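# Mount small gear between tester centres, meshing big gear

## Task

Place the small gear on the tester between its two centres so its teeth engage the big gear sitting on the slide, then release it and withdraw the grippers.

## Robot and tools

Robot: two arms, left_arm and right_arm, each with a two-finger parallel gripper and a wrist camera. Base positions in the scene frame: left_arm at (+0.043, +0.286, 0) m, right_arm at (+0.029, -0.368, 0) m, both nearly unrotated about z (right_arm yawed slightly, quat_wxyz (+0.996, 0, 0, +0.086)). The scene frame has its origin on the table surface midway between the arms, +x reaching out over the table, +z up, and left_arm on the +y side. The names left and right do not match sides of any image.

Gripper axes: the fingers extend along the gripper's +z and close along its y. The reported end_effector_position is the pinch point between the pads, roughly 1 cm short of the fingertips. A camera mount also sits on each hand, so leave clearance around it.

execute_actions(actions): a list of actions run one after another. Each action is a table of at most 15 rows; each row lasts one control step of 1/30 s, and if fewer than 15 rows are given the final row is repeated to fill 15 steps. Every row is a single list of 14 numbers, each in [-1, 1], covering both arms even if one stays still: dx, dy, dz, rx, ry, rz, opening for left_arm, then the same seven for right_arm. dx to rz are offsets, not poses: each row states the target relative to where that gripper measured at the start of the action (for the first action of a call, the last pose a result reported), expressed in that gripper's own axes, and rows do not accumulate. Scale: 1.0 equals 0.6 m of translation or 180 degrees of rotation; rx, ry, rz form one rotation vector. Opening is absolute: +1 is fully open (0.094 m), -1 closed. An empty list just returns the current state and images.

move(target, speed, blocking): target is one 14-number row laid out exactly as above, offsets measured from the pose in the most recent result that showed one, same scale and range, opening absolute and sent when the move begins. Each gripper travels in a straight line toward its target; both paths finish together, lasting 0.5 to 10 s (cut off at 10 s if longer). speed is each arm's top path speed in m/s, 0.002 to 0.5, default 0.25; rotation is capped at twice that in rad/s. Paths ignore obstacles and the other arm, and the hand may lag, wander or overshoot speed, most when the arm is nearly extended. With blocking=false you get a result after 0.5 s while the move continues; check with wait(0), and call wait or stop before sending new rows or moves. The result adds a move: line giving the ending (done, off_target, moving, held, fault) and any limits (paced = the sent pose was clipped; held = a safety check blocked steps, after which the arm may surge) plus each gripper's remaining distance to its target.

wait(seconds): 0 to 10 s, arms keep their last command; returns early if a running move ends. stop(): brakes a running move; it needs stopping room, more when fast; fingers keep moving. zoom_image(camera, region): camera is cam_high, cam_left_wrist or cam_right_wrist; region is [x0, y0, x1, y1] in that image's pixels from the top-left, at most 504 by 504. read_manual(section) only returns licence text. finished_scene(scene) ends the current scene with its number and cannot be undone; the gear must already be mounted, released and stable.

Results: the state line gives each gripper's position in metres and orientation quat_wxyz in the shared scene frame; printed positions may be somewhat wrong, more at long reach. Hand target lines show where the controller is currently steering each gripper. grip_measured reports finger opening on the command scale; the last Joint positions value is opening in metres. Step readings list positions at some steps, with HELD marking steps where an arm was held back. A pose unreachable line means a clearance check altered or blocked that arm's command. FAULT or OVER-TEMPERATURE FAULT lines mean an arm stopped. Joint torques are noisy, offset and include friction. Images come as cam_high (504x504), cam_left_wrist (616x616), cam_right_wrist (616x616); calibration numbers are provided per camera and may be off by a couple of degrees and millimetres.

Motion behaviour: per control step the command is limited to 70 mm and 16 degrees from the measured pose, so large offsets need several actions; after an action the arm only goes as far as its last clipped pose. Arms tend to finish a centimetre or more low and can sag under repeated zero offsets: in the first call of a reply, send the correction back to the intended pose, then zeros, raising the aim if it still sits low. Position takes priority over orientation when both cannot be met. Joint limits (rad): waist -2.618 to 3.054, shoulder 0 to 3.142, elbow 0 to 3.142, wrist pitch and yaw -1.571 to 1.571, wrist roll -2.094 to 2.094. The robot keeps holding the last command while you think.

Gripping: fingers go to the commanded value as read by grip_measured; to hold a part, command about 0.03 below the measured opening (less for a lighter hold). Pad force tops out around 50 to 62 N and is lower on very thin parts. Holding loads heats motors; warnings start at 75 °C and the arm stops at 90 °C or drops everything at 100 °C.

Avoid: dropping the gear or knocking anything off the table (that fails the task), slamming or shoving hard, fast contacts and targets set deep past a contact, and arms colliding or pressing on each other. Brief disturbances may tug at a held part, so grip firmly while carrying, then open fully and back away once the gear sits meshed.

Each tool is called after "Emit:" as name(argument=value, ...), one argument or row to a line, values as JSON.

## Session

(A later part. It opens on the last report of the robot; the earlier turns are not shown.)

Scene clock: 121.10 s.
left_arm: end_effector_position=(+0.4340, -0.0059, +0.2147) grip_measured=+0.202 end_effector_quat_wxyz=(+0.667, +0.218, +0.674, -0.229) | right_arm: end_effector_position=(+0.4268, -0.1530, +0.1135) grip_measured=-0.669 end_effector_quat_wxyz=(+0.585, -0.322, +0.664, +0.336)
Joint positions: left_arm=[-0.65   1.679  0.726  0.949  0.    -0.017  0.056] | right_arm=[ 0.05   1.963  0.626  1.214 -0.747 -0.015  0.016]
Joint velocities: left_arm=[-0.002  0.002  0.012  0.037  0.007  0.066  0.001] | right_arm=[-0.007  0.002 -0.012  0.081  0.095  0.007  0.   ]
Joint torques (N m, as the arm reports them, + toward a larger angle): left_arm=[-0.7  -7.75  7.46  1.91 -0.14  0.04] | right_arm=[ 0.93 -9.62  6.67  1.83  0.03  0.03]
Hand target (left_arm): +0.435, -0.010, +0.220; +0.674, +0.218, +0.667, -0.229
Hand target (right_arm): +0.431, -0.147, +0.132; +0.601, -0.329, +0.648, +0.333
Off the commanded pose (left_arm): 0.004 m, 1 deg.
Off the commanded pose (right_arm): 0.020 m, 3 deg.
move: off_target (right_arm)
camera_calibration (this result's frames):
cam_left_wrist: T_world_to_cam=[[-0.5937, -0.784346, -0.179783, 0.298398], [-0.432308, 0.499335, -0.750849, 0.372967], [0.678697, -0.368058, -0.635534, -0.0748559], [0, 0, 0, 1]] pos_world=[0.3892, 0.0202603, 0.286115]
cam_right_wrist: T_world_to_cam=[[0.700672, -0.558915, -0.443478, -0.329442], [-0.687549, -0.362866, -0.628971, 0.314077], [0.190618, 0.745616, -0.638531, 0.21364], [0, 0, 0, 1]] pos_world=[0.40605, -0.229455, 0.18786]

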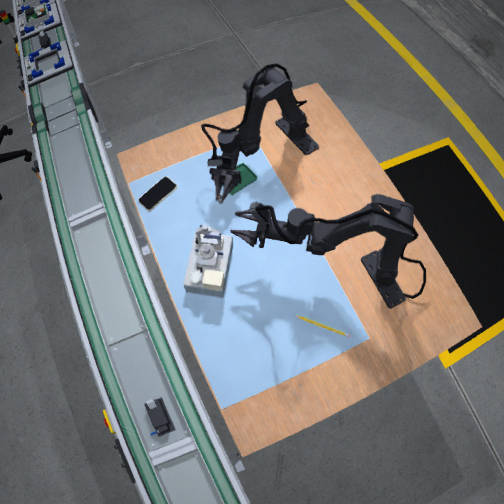

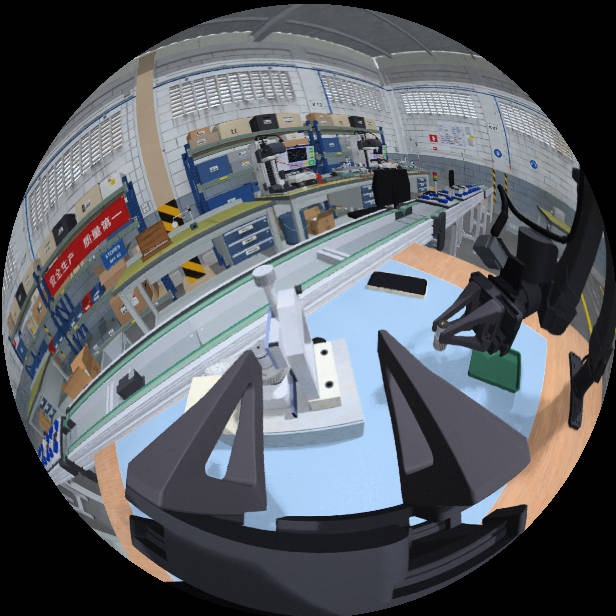

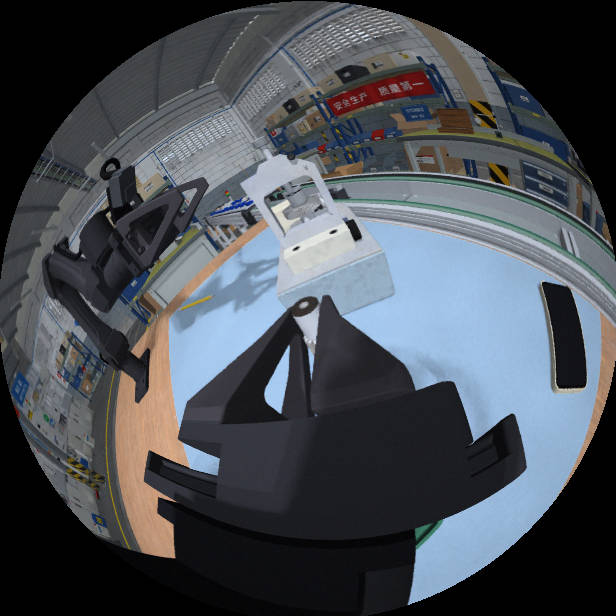

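Emit:
move(
  target=[-0.01,0.063,0.127,0,0,0,0.2,-0.08,0,0.01,0,-0.055,0,-0.71],
  speed=0.08,
)

Scene clock: 134.80 s.
left_arm: end_effector_position=(+0.5109, -0.0218, +0.2106) grip_measured=+0.202 end_effector_quat_wxyz=(+0.661, +0.219, +0.681, -0.227) | right_arm: end_effector_position=(+0.4287, -0.1513, +0.1524) grip_measured=-0.669 end_effector_quat_wxyz=(+0.629, -0.293, +0.623, +0.361)
Joint positions: left_arm=[-0.563  1.916  1.038  0.853  0.086 -0.017  0.056] | right_arm=[ 0.059  1.963  0.626  1.407 -0.729  0.129  0.016]
Joint velocities: left_arm=[-0.017  0.007 -0.012 -0.051  0.022 -0.081  0.001] | right_arm=[ 0.017 -0.017 -0.012  0.007  0.022  0.051  0.   ]
Joint torques (N m, as the arm reports them, + toward a larger angle): left_arm=[  0.5  -10.66   9.46   1.73   0.14  -0.01] | right_arm=[ 0.71 -6.09  7.32  2.05  0.17  0.09]
Hand target (left_arm): +0.517, -0.022, +0.221; +0.667, +0.218, +0.674, -0.229
Hand target (right_arm): +0.435, -0.147, +0.161; +0.640, -0.293, +0.611, +0.361
Off the commanded pose (left_arm): 0.011 m, 1 deg.
Off the commanded pose (right_arm): 0.012 m, 2 deg.
move: off_target (left_arm, right_arm)
camera_calibration (this result's frames):
cam_left_wrist: T_world_to_cam=[[-0.595519, -0.783386, -0.177943, 0.331479], [-0.445623, 0.506436, -0.738202, 0.415378], [0.668414, -0.360318, -0.650687, -0.126927], [0, 0, 0, 1]] pos_world=[0.467344, 0.00357936, 0.283027]
cam_right_wrist: T_world_to_cam=[[0.725305, -0.511815, -0.460411, -0.313472], [-0.644629, -0.270185, -0.71516, 0.349261], [0.241633, 0.815503, -0.525897, 0.208386], [0, 0, 0, 1]] pos_world=[0.402154, -0.236014, 0.215042]

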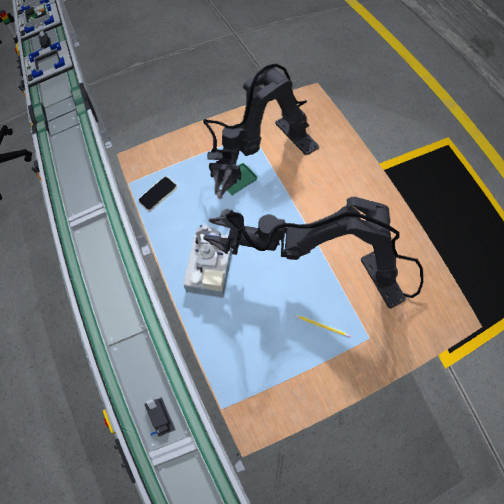

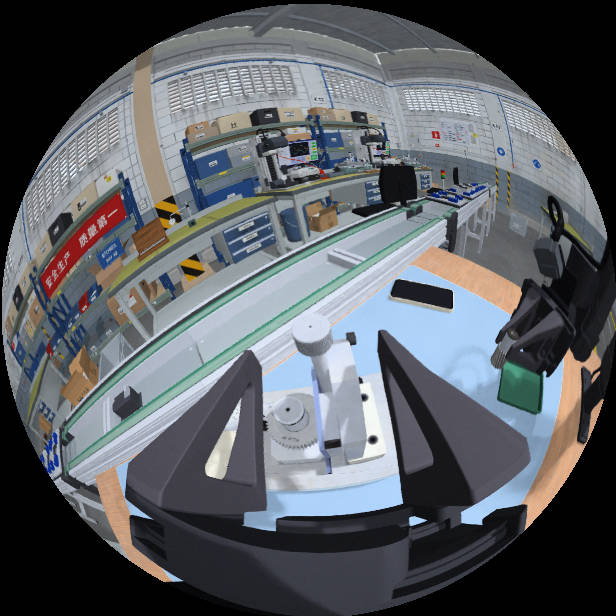

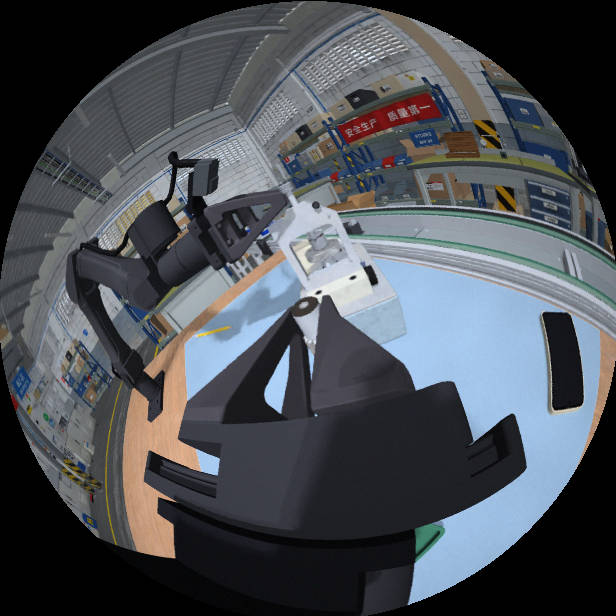

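Emit:
move(
  target=[-0.025,0,0.032,0,-0.01,0,0.2,-0.015,0,0.01,0,0.005,-0.026,-0.71],
  speed=0.05,
)

Emit:
move(
  target=[-0.012,0,0.008,0,0,0,-0.7,-0.01,0,0,0,-0.01,0,-0.71],
  speed=0.05,
)

Emit:
move(
  target=[-0.05,0,0.008,0,0,0,-0.7,-0.01,0,0,0,-0.01,0,-0.71],
  speed=0.03,
)

Scene clock: 143.77 s.
left_arm: end_effector_position=(+0.5224, -0.0292, +0.2147) grip_measured=+0.202 end_effector_quat_wxyz=(+0.664, +0.219, +0.677, -0.228) | right_arm: end_effector_position=(+0.4288, -0.1514, +0.1442) grip_measured=-0.669 end_effector_quat_wxyz=(+0.622, -0.312, +0.633, +0.340)
Joint positions: left_arm=[-0.563  1.957  1.103  0.84   0.087 -0.017  0.056] | right_arm=[ 0.059  1.94   0.626  1.32  -0.728  0.047  0.016]
Joint velocities: left_arm=[-0.002  0.002 -0.007 -0.022  0.022  0.022 -0.   ] | right_arm=[ 0.012 -0.012  0.002 -0.11  -0.037 -0.11   0.   ]
Joint torques (N m, as the arm reports them, + toward a larger angle): left_arm=[ -0.32 -11.08   9.7    1.69  -0.09   0.  ] | right_arm=[ 0.7  -9.42  6.76  1.83  0.1  -0.08]
Hand target (left_arm): +0.526, -0.033, +0.225; +0.671, +0.216, +0.671, -0.230
Hand target (right_arm): +0.432, -0.148, +0.162; +0.639, -0.320, +0.616, +0.333
Off the commanded pose (left_arm): 0.012 m, 1 deg.
Off the commanded pose (right_arm): 0.018 m, 3 deg.
move: off_target (left_arm, right_arm)
camera_calibration (this result's frames):
cam_left_wrist: T_world_to_cam=[[-0.594625, -0.783823, -0.179004, 0.333031], [-0.437603, 0.502294, -0.745791, 0.424655], [0.674481, -0.365134, -0.64168, -0.139802], [0, 0, 0, 1]] pos_world=[0.478152, -0.00331094, 0.28661]
cam_right_wrist: T_world_to_cam=[[0.725635, -0.541259, -0.424844, -0.327072], [-0.642407, -0.311711, -0.700107, 0.334055], [0.246511, 0.780945, -0.573897, 0.203736], [0, 0, 0, 1]] pos_world=[0.401711, -0.232009, 0.211843]

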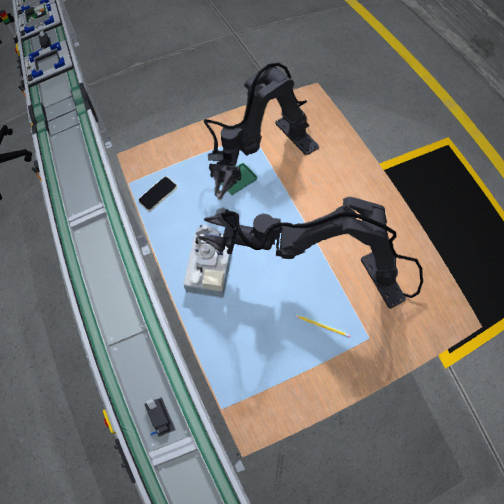

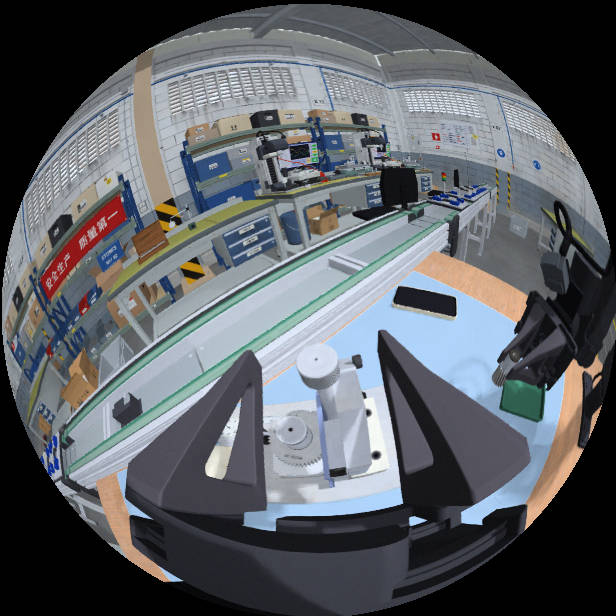

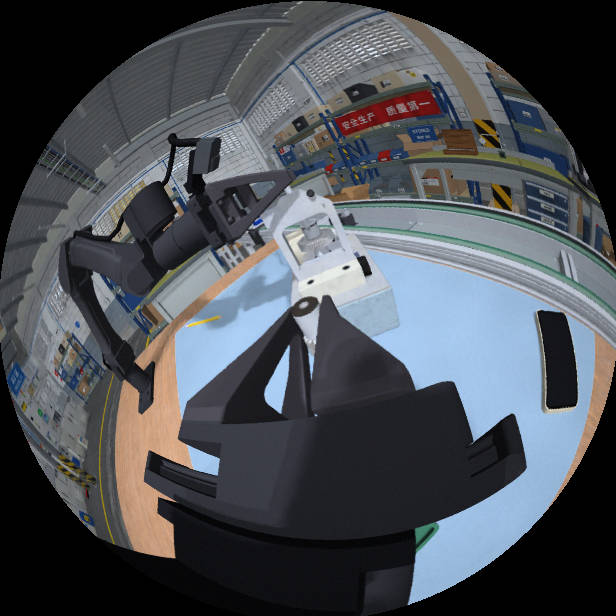

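Scene clock: 144.53 s.
left_arm: end_effector_position=(+0.5216, -0.0303, +0.2144) grip_measured=-0.682 end_effector_quat_wxyz=(+0.663, +0.221, +0.677, -0.230) | right_arm: end_effector_position=(+0.4287, -0.1514, +0.1510) grip_measured=-0.669 end_effector_quat_wxyz=(+0.630, -0.309, +0.624, +0.343)
Joint positions: left_arm=[-0.564  1.957  1.103  0.839  0.091 -0.017  0.015] | right_arm=[ 0.059  1.94   0.626  1.353 -0.728  0.065  0.016]
Joint velocities: left_arm=[-0.017  0.017 -0.012 -0.022 -0.022  0.022 -0.   ] | right_arm=[ 0.002 -0.022  0.007 -0.022 -0.007 -0.095  0.   ]
Joint torques (N m, as the arm reports them, + toward a larger angle): left_arm=[  0.   -11.59   9.45   1.43  -0.05   0.01] | right_arm=[ 0.05 -6.41  4.91  2.04  0.04  0.1 ]
Hand target (left_arm): +0.526, -0.032, +0.222; +0.665, +0.219, +0.677, -0.228
Hand target (right_arm): +0.429, -0.152, +0.150; +0.631, -0.306, +0.623, +0.345
Off the commanded pose (left_arm): 0.009 m, 0 deg.
Off the commanded pose (right_arm): 0.001 m, 0 deg.
move: done
camera_calibration (this result's frames):
cam_left_wrist: T_world_to_cam=[[-0.59904, -0.7805, -0.178805, 0.333943], [-0.435901, 0.505191, -0.744831, 0.423585], [0.671671, -0.368242, -0.64285, -0.138288], [0, 0, 0, 1]] pos_world=[0.47757, -0.00427218, 0.286311]
cam_right_wrist: T_world_to_cam=[[0.73314, -0.533372, -0.421924, -0.326584], [-0.630033, -0.299087, -0.716663, 0.337786], [0.256056, 0.79124, -0.555314, 0.202332], [0, 0, 0, 1]] pos_world=[0.400439, -0.233256, 0.216643]

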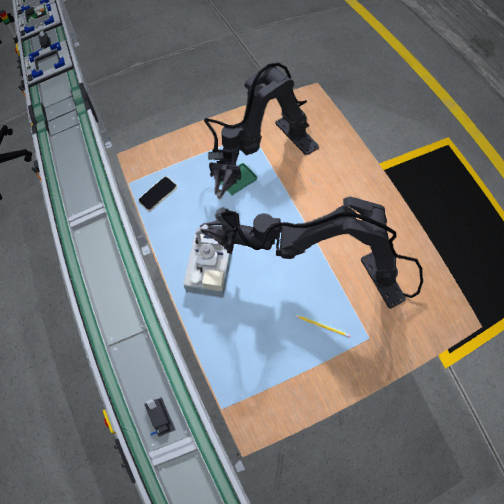

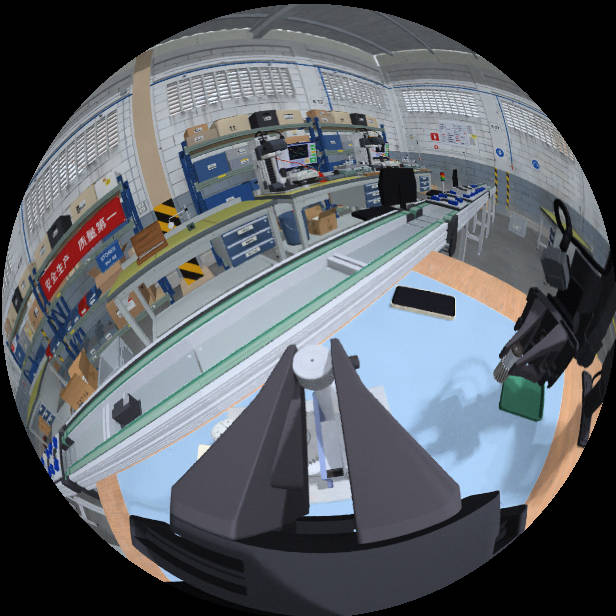

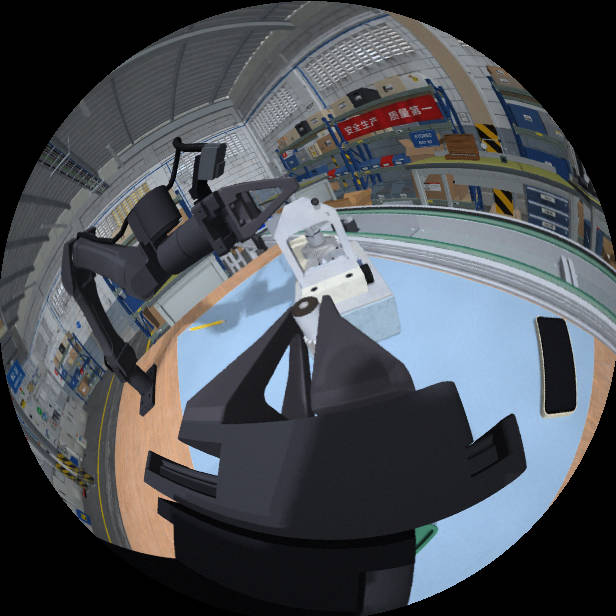

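Scene clock: 145.77 s.
left_arm: end_effector_position=(+0.5218, -0.0304, +0.2148) grip_measured=-0.682 end_effector_quat_wxyz=(+0.644, +0.225, +0.696, -0.225) | right_arm: end_effector_position=(+0.4283, -0.1515, +0.1577) grip_measured=-0.669 end_effector_quat_wxyz=(+0.638, -0.306, +0.616, +0.346)
Joint positions: left_arm=[-0.564  1.929  1.13   0.731  0.091 -0.017  0.015] | right_arm=[ 0.059  1.94   0.626  1.386 -0.728  0.084  0.016]
Joint velocities: left_arm=[-0.007  0.007  0.007 -0.022  0.051  0.037 -0.001] | right_arm=[-0.007 -0.007 -0.012  0.022 -0.095  0.022 -0.001]
Joint torques (N m, as the arm reports them, + toward a larger angle): left_arm=[ -0.1  -13.44  10.57   1.74  -0.02  -0.01] | right_arm=[ 0.04 -6.25  4.89  1.99  0.06  0.1 ]
Hand target (left_arm): +0.525, -0.033, +0.244; +0.663, +0.221, +0.677, -0.230
Hand target (right_arm): +0.429, -0.152, +0.157; +0.640, -0.304, +0.615, +0.348
Off the commanded pose (left_arm): 0.030 m, 3 deg.
Off the commanded pose (right_arm): 0.001 m, 0 deg.
move: off_target (left_arm)
camera_calibration (this result's frames):
cam_left_wrist: T_world_to_cam=[[-0.607192, -0.775417, -0.173336, 0.33727], [-0.469559, 0.526175, -0.708981, 0.434515], [0.640962, -0.349096, -0.683593, -0.112792], [0, 0, 0, 1]] pos_world=[0.481113, -0.00648119, 0.289421]
cam_right_wrist: T_world_to_cam=[[0.740831, -0.525211, -0.418715, -0.326084], [-0.617244, -0.286458, -0.73277, 0.341342], [0.264915, 0.801308, -0.5364, 0.200982], [0, 0, 0, 1]] pos_world=[0.399021, -0.234532, 0.221395]

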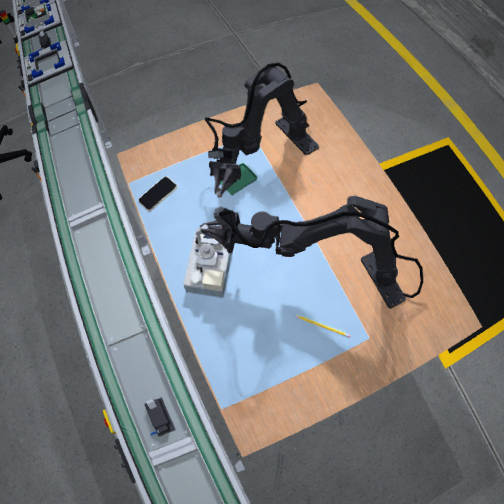

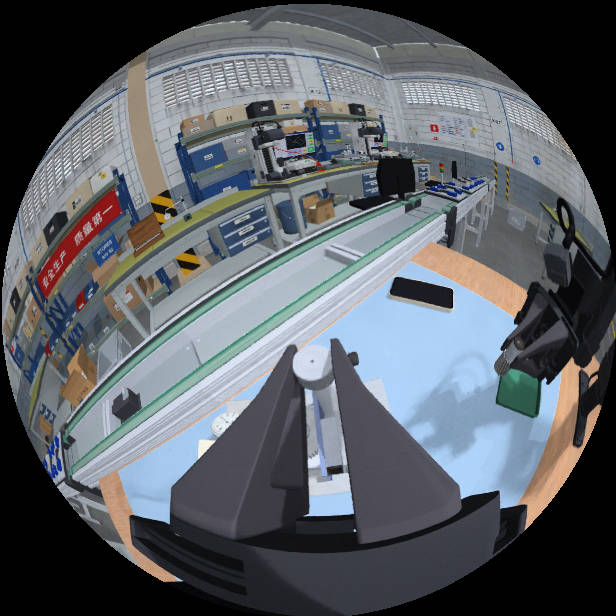

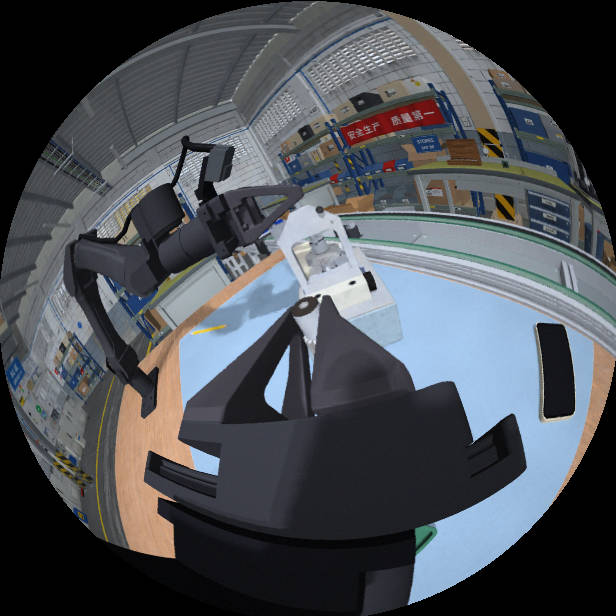

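Emit:
move(
  target=[-0.01,0,0,0,-0.02,0,-0.7,-0.005,-0.008,0.18,0,0,-0.015,-0.71],
  speed=0.06,
)

Emit:
zoom_image(
  camera="cam_right_wrist",
  region=[180, 100, 440, 360],
)

Scene clock: 156.90 s.
left_arm: end_effector_position=(+0.5218, -0.0305, +0.2154) grip_measured=-0.682 end_effector_quat_wxyz=(+0.656, +0.222, +0.684, -0.228) | right_arm: end_effector_position=(+0.4887, -0.0726, +0.1569) grip_measured=-0.669 end_effector_quat_wxyz=(+0.634, -0.319, +0.620, +0.334)
Joint positions: left_arm=[-0.564  1.945  1.115  0.795  0.091 -0.017  0.015] | right_arm=[ 0.221  2.116  0.995  1.153 -0.568  0.027  0.016]
Joint velocities: left_arm=[-0.017 -0.007 -0.007  0.037 -0.022 -0.11  -0.001] | right_arm=[ 0.012 -0.037  0.007  0.022  0.007 -0.022 -0.   ]
Joint torques (N m, as the arm reports them, + toward a larger angle): left_arm=[  0.   -10.99   6.8    2.15  -0.01  -0.04] | right_arm=[ 0.64 -9.1   8.49  1.9   0.1  -0.09]
Hand target (left_arm): +0.522, -0.031, +0.221; +0.665, +0.218, +0.675, -0.232
Hand target (right_arm): +0.494, -0.067, +0.167; +0.646, -0.322, +0.609, +0.330
Off the commanded pose (left_arm): 0.005 m, 2 deg.
Off the commanded pose (right_arm): 0.013 m, 2 deg.
move: off_target (right_arm)
camera_calibration (this result's frames):
cam_left_wrist: T_world_to_cam=[[-0.602419, -0.778432, -0.176451, 0.3354], [-0.448554, 0.513023, -0.731852, 0.428564], [0.66022, -0.361734, -0.658223, -0.128388], [0, 0, 0, 1]] pos_world=[0.47905, -0.00521901, 0.288319]
cam_right_wrist: T_world_to_cam=[[0.743085, -0.540036, -0.395203, -0.335599], [-0.613331, -0.31338, -0.724995, 0.395481], [0.267674, 0.781123, -0.564089, 0.122859], [0, 0, 0, 1]] pos_world=[0.459053, -0.153268, 0.223395]

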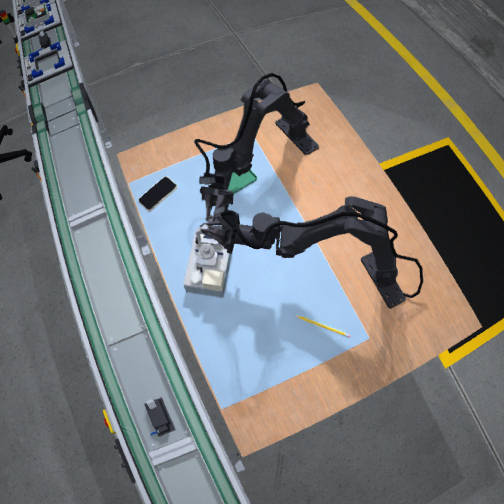

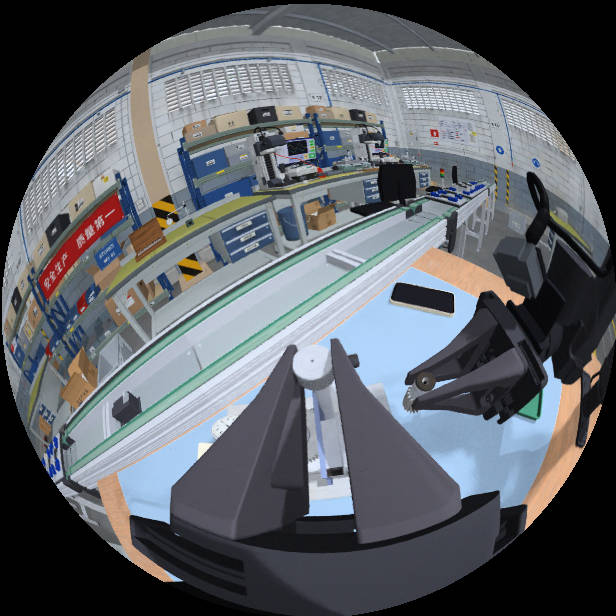

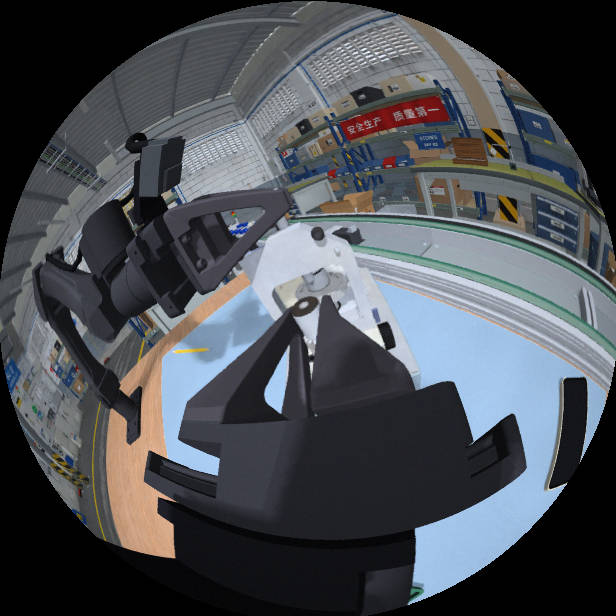

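Region (180, 100, 440, 360) of cam_right_wrist's 616x616 image, scaled by 1.938, with more detail than that image has.

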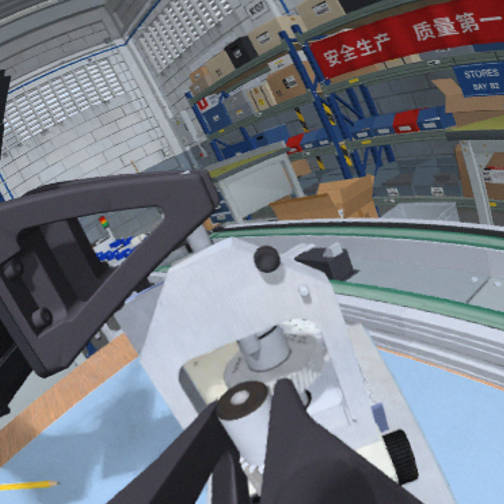

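Emit:
move(
  target=[-0.008,0,0,0,0,0,-0.7,0.02,0,0.06,0,0,0,-0.71],
  speed=0.04,
)

Emit:
zoom_image(
  camera="cam_right_wrist",
  region=[180, 140, 440, 400],
)

Scene clock: 165.40 s.
left_arm: end_effector_position=(+0.5218, -0.0305, +0.2147) grip_measured=-0.682 end_effector_quat_wxyz=(+0.655, +0.223, +0.685, -0.228) | right_arm: end_effector_position=(+0.5039, -0.0497, +0.1342) grip_measured=-0.669 end_effector_quat_wxyz=(+0.622, -0.318, +0.632, +0.335)
Joint positions: left_arm=[-0.564  1.945  1.115  0.793  0.091 -0.017  0.015] | right_arm=[ 0.258  2.22   1.101  1.116 -0.532  0.027  0.016]
Joint velocities: left_arm=[ 0.012 -0.012 -0.017 -0.007 -0.007 -0.051 -0.001] | right_arm=[-0.017  0.002  0.007 -0.007 -0.007 -0.11   0.   ]
Joint torques (N m, as the arm reports them, + toward a larger angle): left_arm=[  0.04 -12.36   7.63   1.62   0.02   0.02] | right_arm=[  0.69 -10.07   8.64   1.93   0.11  -0.01]
Hand target (left_arm): +0.522, -0.031, +0.220; +0.656, +0.222, +0.684, -0.228
Hand target (right_arm): +0.509, -0.043, +0.146; +0.634, -0.319, +0.620, +0.334
Off the commanded pose (left_arm): 0.005 m, 0 deg.
Off the commanded pose (right_arm): 0.015 m, 2 deg.
move: off_target (right_arm)
camera_calibration (this result's frames):
cam_left_wrist: T_world_to_cam=[[-0.602819, -0.778183, -0.176185, 0.33544], [-0.45021, 0.514056, -0.730108, 0.428585], [0.658727, -0.360802, -0.660228, -0.127567], [0, 0, 0, 1]] pos_world=[0.479194, -0.00530925, 0.28779]
cam_right_wrist: T_world_to_cam=[[0.731057, -0.544621, -0.411028, -0.335514], [-0.635336, -0.323685, -0.701125, 0.402854], [0.248804, 0.773703, -0.582649, 0.0997082], [0, 0, 0, 1]] pos_world=[0.476419, -0.129475, 0.20264]

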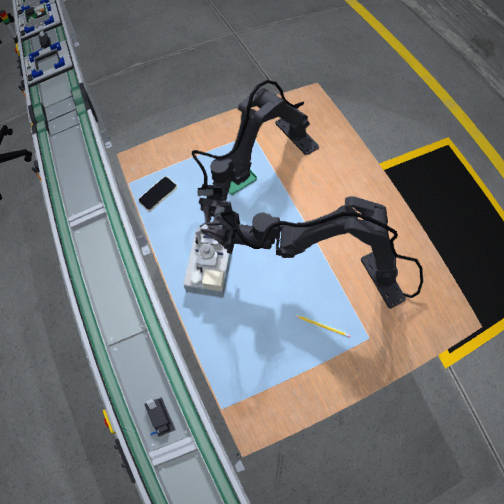

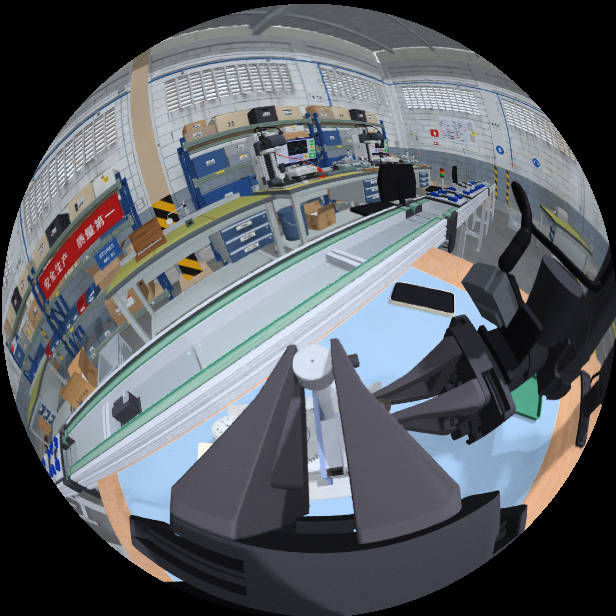

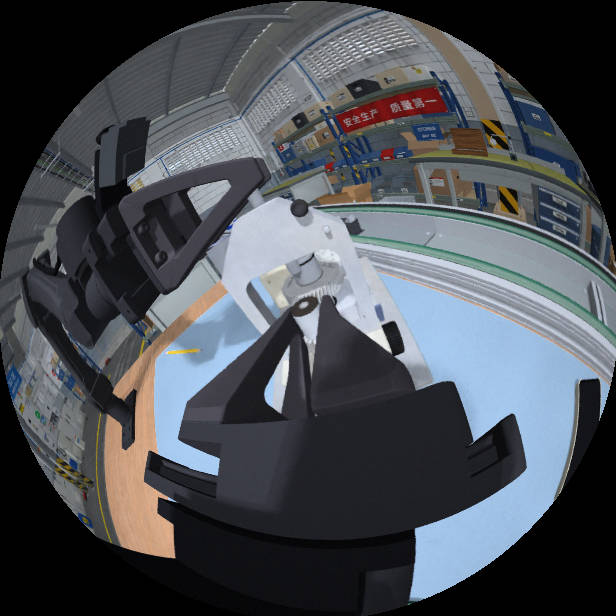

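Region (180, 140, 440, 400) of cam_right_wrist's 616x616 image, scaled by 1.938, with more detail than that image has.

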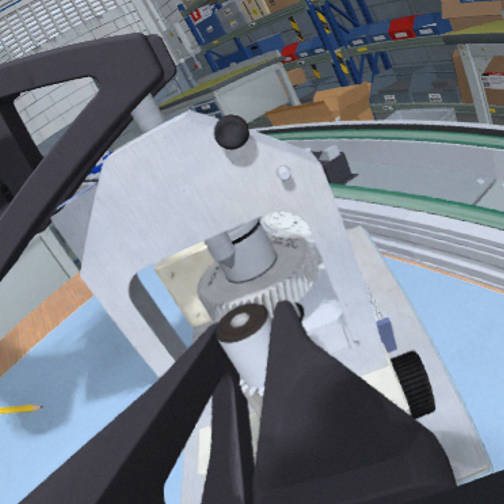

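Emit:
move(
  target=[-0.008,0,0,0,0,0,-0.7,-0.027,0.009,0.045,0,-0.012,-0.008,-0.71],
  speed=0.03,
)

Emit:
zoom_image(
  camera="cam_right_wrist",
  region=[180, 140, 440, 400],
)

Scene clock: 173.73 s.
left_arm: end_effector_position=(+0.5218, -0.0305, +0.2146) grip_measured=-0.682 end_effector_quat_wxyz=(+0.655, +0.223, +0.685, -0.228) | right_arm: end_effector_position=(+0.5101, -0.0340, +0.1372) grip_measured=-0.669 end_effector_quat_wxyz=(+0.624, -0.318, +0.631, +0.335)
Joint positions: left_arm=[-0.564  1.945  1.115  0.792  0.091 -0.017  0.015] | right_arm=[ 0.286  2.246  1.164  1.084 -0.503  0.027  0.016]
Joint velocities: left_arm=[ 0.002  0.002  0.002 -0.022  0.037  0.022 -0.001] | right_arm=[ 0.002  0.012 -0.012 -0.007  0.022 -0.022 -0.   ]
Joint torques (N m, as the arm reports them, + toward a larger angle): left_arm=[ -0.05 -12.45   7.63   1.59   0.02   0.01] | right_arm=[  0.91 -10.44   9.1    1.94   0.15  -0.02]
Hand target (left_arm): +0.522, -0.031, +0.219; +0.655, +0.223, +0.685, -0.228
Hand target (right_arm): +0.514, -0.025, +0.151; +0.638, -0.320, +0.616, +0.333
Off the commanded pose (left_arm): 0.005 m, 0 deg.
Off the commanded pose (right_arm): 0.017 m, 2 deg.
move: off_target (right_arm)
camera_calibration (this result's frames):
cam_left_wrist: T_world_to_cam=[[-0.602876, -0.778147, -0.176147, 0.335446], [-0.450446, 0.514203, -0.729859, 0.428588], [0.658513, -0.360669, -0.660514, -0.127449], [0, 0, 0, 1]] pos_world=[0.479215, -0.00532208, 0.287715]
cam_right_wrist: T_world_to_cam=[[0.732478, -0.544306, -0.408909, -0.331303], [-0.632434, -0.321705, -0.704651, 0.413158], [0.251998, 0.77475, -0.57988, 0.0857849], [0, 0, 0, 1]] pos_world=[0.48235, -0.113877, 0.205404]

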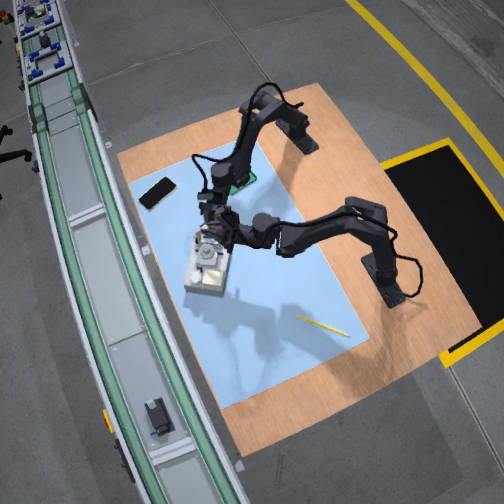

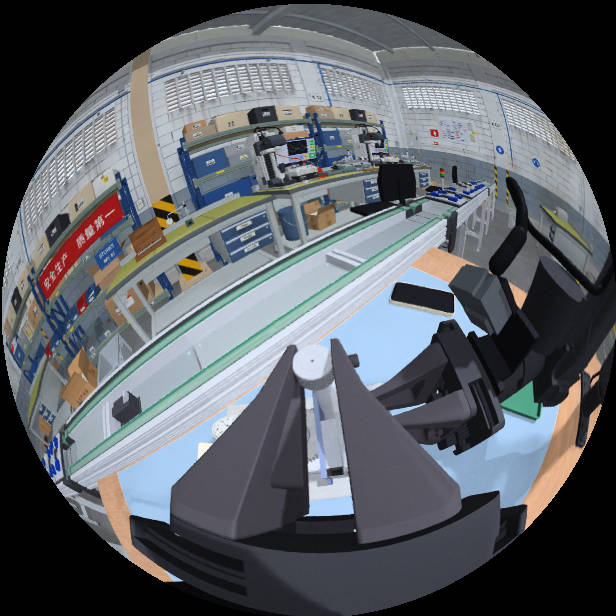

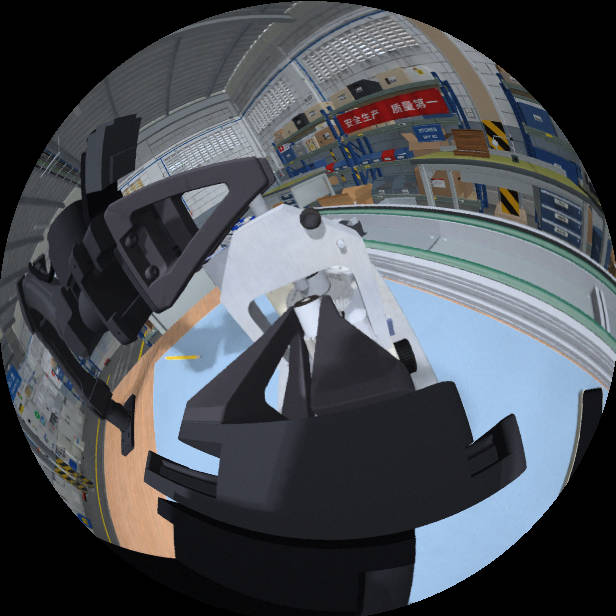

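Region (180, 140, 440, 400) of cam_right_wrist's 616x616 image, scaled by 1.938, with more detail than that image has.

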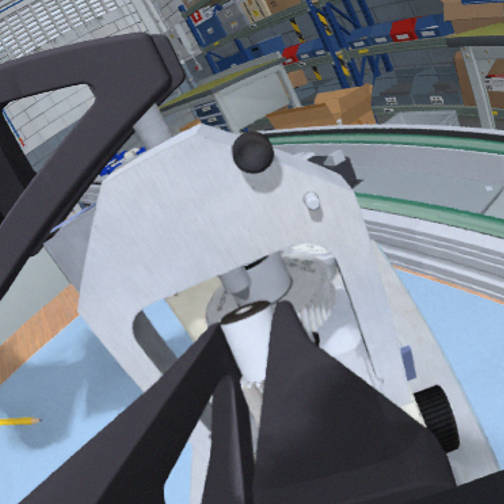

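Emit:
move(
  target=[0,0,0,0,0,0,0.3,-0.035,0,0.012,0,-0.012,0,-0.71],
  speed=0.03,
)

Emit:
move(
  target=[0.1,0.06,-0.2,0,0,0,1,-0.02,0,0.012,0,-0.012,0,-0.71],
  speed=0.1,
)

Emit:
zoom_image(
  camera="cam_left_wrist",
  region=[200, 150, 440, 390],
)

Scene clock: 184.57 s.
left_arm: end_effector_position=(+0.5218, -0.0305, +0.2146) grip_measured=+0.298 end_effector_quat_wxyz=(+0.655, +0.223, +0.685, -0.228) | right_arm: end_effector_position=(+0.5103, -0.0341, +0.1370) grip_measured=-0.669 end_effector_quat_wxyz=(+0.622, -0.315, +0.633, +0.338)
Joint positions: left_arm=[-0.564  1.945  1.115  0.792  0.091 -0.017  0.061] | right_arm=[ 0.286  2.246  1.164  1.084 -0.502  0.038  0.016]
Joint velocities: left_arm=[ 0.002  0.007 -0.002 -0.037  0.066 -0.022  0.001] | right_arm=[ 0.012 -0.002 -0.002  0.066 -0.022  0.022 -0.001]
Joint torques (N m, as the arm reports them, + toward a larger angle): left_arm=[  0.08 -11.39   6.87   1.78  -0.01   0.04] | right_arm=[  0.59 -12.31   8.42   1.88   0.08   0.13]
Hand target (left_arm): +0.522, -0.031, +0.215; +0.655, +0.223, +0.685, -0.228
Hand target (right_arm): +0.514, -0.029, +0.158; +0.635, -0.312, +0.619, +0.341
Off the commanded pose (left_arm): 0.000 m, 0 deg.
Off the commanded pose (right_arm): 0.022 m, 2 deg.
move: off_target (right_arm)
camera_calibration (this result's frames):
cam_left_wrist: T_world_to_cam=[[-0.602876, -0.778147, -0.176147, 0.335446], [-0.450446, 0.514203, -0.729859, 0.428588], [0.658513, -0.360669, -0.660514, -0.127449], [0, 0, 0, 1]] pos_world=[0.479215, -0.00532208, 0.287715]
cam_right_wrist: T_world_to_cam=[[0.728037, -0.542361, -0.419293, -0.327742], [-0.639521, -0.317013, -0.700368, 0.416271], [0.246931, 0.778041, -0.577648, 0.0881085], [0, 0, 0, 1]] pos_world=[0.483066, -0.114343, 0.205019]

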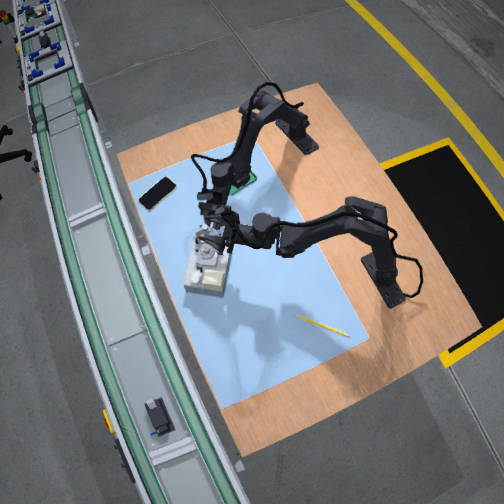

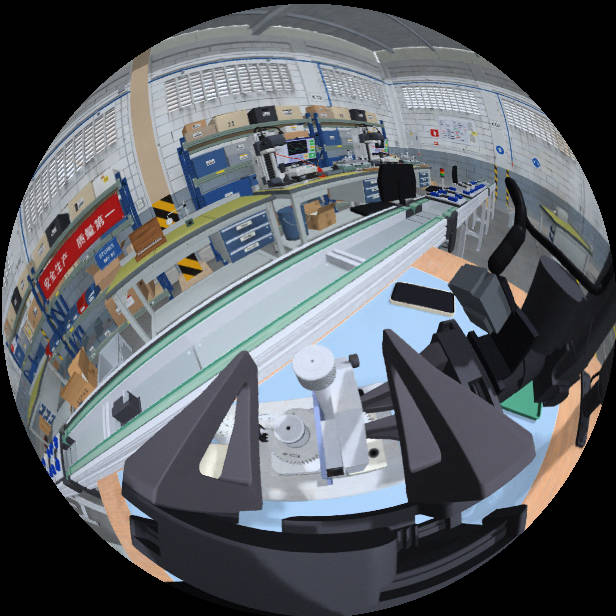

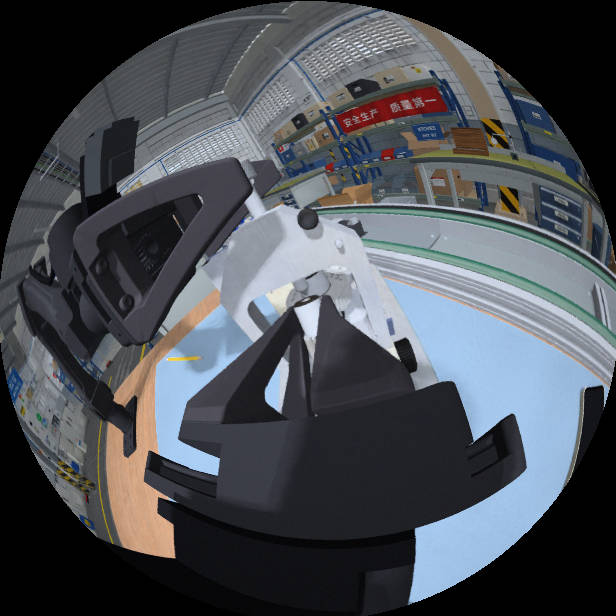

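Scene clock: 186.50 s.
left_arm: end_effector_position=(+0.4499, +0.0686, +0.1516) grip_measured=+1.000 end_effector_quat_wxyz=(+0.648, +0.220, +0.692, -0.229) | right_arm: end_effector_position=(+0.5105, -0.0343, +0.1372) grip_measured=-0.669 end_effector_quat_wxyz=(+0.620, -0.310, +0.635, +0.341)
Joint positions: left_arm=[-0.404  1.792  0.563  1.172  0.25  -0.017  0.094] | right_arm=[ 0.286  2.246  1.164  1.084 -0.501  0.05   0.016]
Joint velocities: left_arm=[ 0.002 -0.017  0.017  0.007  0.022 -0.022  0.   ] | right_arm=[-0.012 -0.017  0.002  0.022  0.066  0.051 -0.001]
Joint torques (N m, as the arm reports them, + toward a larger angle): left_arm=[  0.54 -10.39   3.92   1.86   0.14   0.04] | right_arm=[  0.55 -10.11   8.27   2.16   0.11   0.1 ]
Hand target (left_arm): +0.447, +0.072, +0.158; +0.655, +0.222, +0.685, -0.229
Hand target (right_arm): +0.514, -0.029, +0.149; +0.633, -0.308, +0.621, +0.344
Off the commanded pose (left_arm): 0.009 m, 1 deg.
Off the commanded pose (right_arm): 0.014 m, 2 deg.
move: off_target (right_arm)
camera_calibration (this result's frames):
cam_left_wrist: T_world_to_cam=[[-0.60503, -0.778823, -0.165449, 0.357552], [-0.466065, 0.514906, -0.719482, 0.304677], [0.64554, -0.358199, -0.674516, -0.0781805], [0, 0, 0, 1]] pos_world=[0.408798, 0.0935856, 0.225632]
cam_right_wrist: T_world_to_cam=[[0.723197, -0.540701, -0.429685, -0.324024], [-0.646399, -0.310818, -0.696822, 0.419745], [0.243219, 0.781687, -0.574291, 0.0898515], [0, 0, 0, 1]] pos_world=[0.483802, -0.114972, 0.204861]

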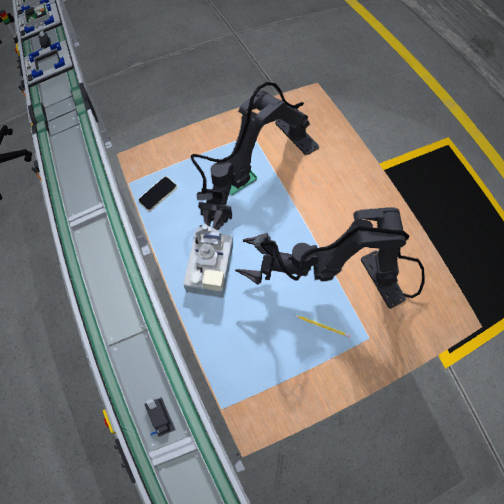

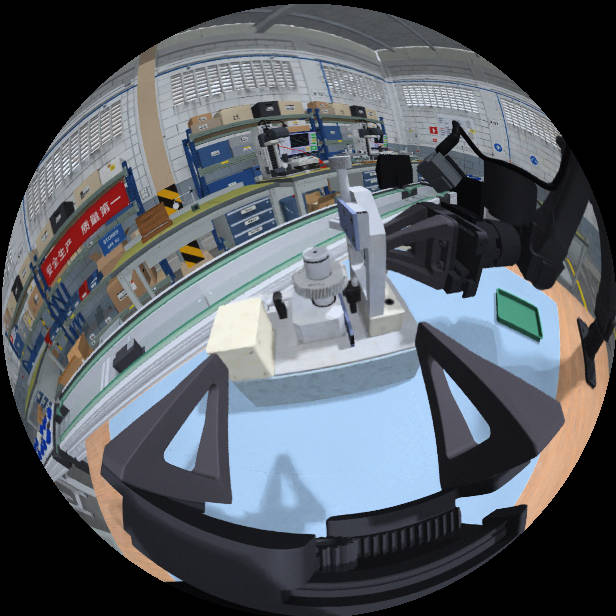

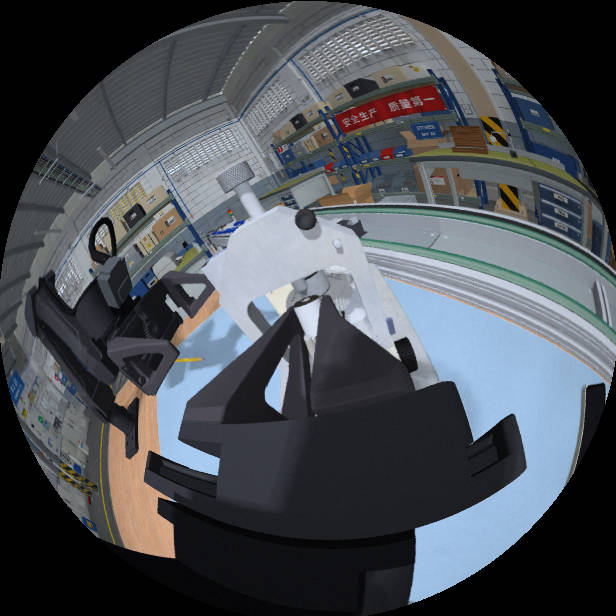

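Region (200, 150, 440, 390) of cam_left_wrist's 616x616 image, scaled by 2.100, with more detail than that image has.

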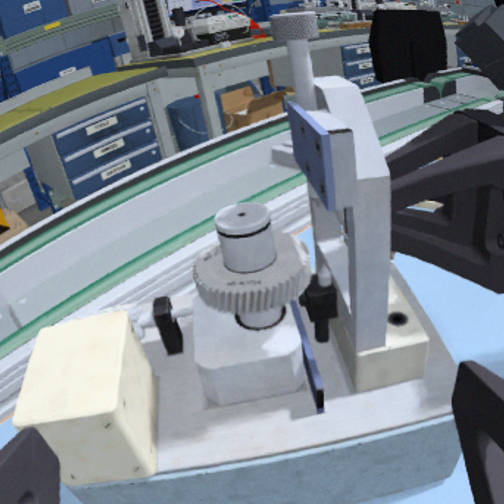

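Emit:
move(
  target=[0.0,0,0.185,0,-0.02,0,-0.2,-0.02,0,0.012,0,-0.012,-0.015,-0.71],
  speed=0.06,
)

Scene clock: 194.70 s.
left_arm: end_effector_position=(+0.5333, +0.0067, +0.1406) grip_measured=-0.198 end_effector_quat_wxyz=(+0.666, +0.217, +0.675, -0.233) | right_arm: end_effector_position=(+0.5105, -0.0343, +0.1373) grip_measured=-0.669 end_effector_quat_wxyz=(+0.623, -0.315, +0.632, +0.337)
Joint positions: left_arm=[-0.468  2.142  0.993  1.143  0.187 -0.024  0.038] | right_arm=[ 0.286  2.246  1.164  1.085 -0.501  0.035  0.016]
Joint velocities: left_arm=[ 0.002 -0.007 -0.012  0.037 -0.081  0.022  0.001] | right_arm=[-0.012 -0.002 -0.007  0.022 -0.022 -0.007 -0.002]
Joint torques (N m, as the arm reports them, + toward a larger angle): left_arm=[ -0.68 -11.39   8.28   1.62  -0.13  -0.06] | right_arm=[  0.5  -10.09   8.32   2.18   0.1   -0.1 ]
Hand target (left_arm): +0.538, +0.001, +0.147; +0.669, +0.214, +0.671, -0.236
Hand target (right_arm): +0.515, -0.029, +0.149; +0.640, -0.319, +0.616, +0.332
Off the commanded pose (left_arm): 0.009 m, 1 deg.
Off the commanded pose (right_arm): 0.014 m, 3 deg.
move: off_target (right_arm)
camera_calibration (this result's frames):
cam_left_wrist: T_world_to_cam=[[-0.598111, -0.7828, -0.171721, 0.355194], [-0.433699, 0.496345, -0.752028, 0.354919], [0.67392, -0.375321, -0.636369, -0.181968], [0, 0, 0, 1]] pos_world=[0.489005, 0.0335866, 0.212104]
cam_right_wrist: T_world_to_cam=[[0.728598, -0.544366, -0.415705, -0.328789], [-0.637438, -0.316816, -0.702354, 0.415785], [0.250635, 0.776719, -0.577831, 0.0864308], [0, 0, 0, 1]] pos_world=[0.48293, -0.114387, 0.205291]

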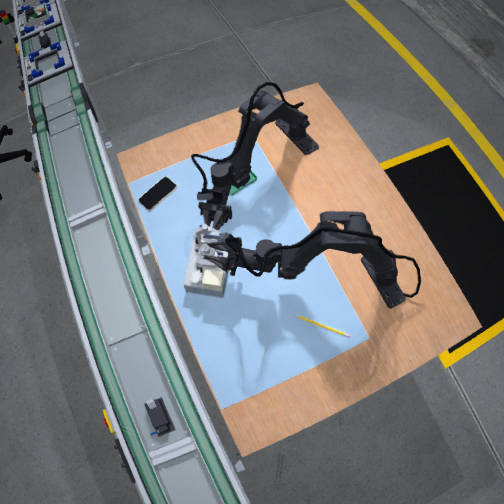

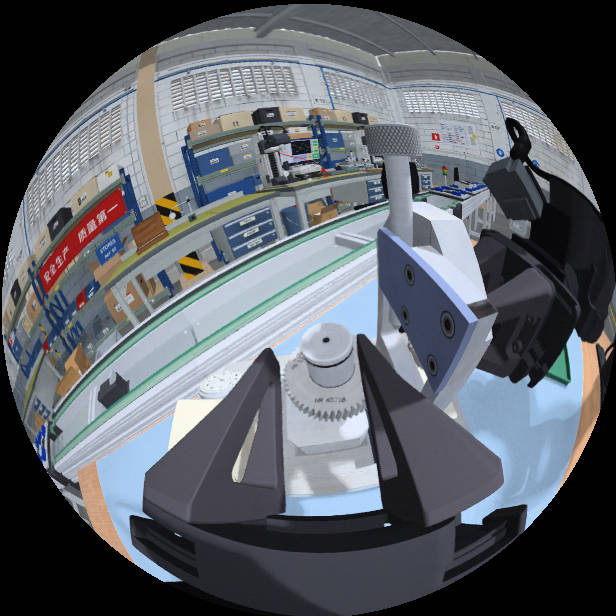

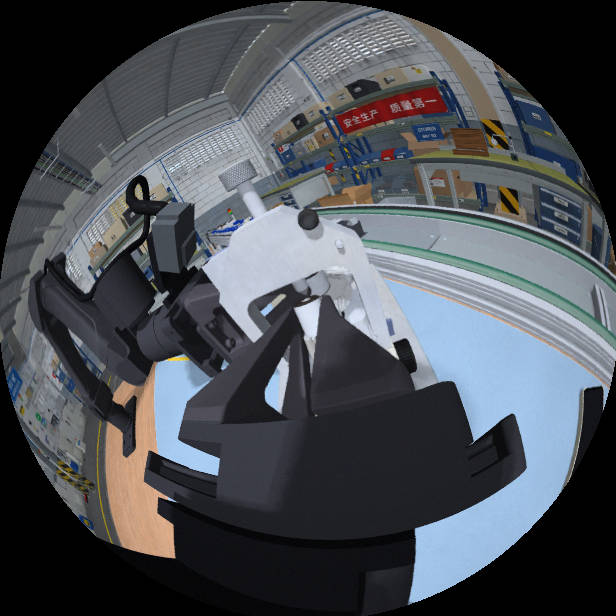

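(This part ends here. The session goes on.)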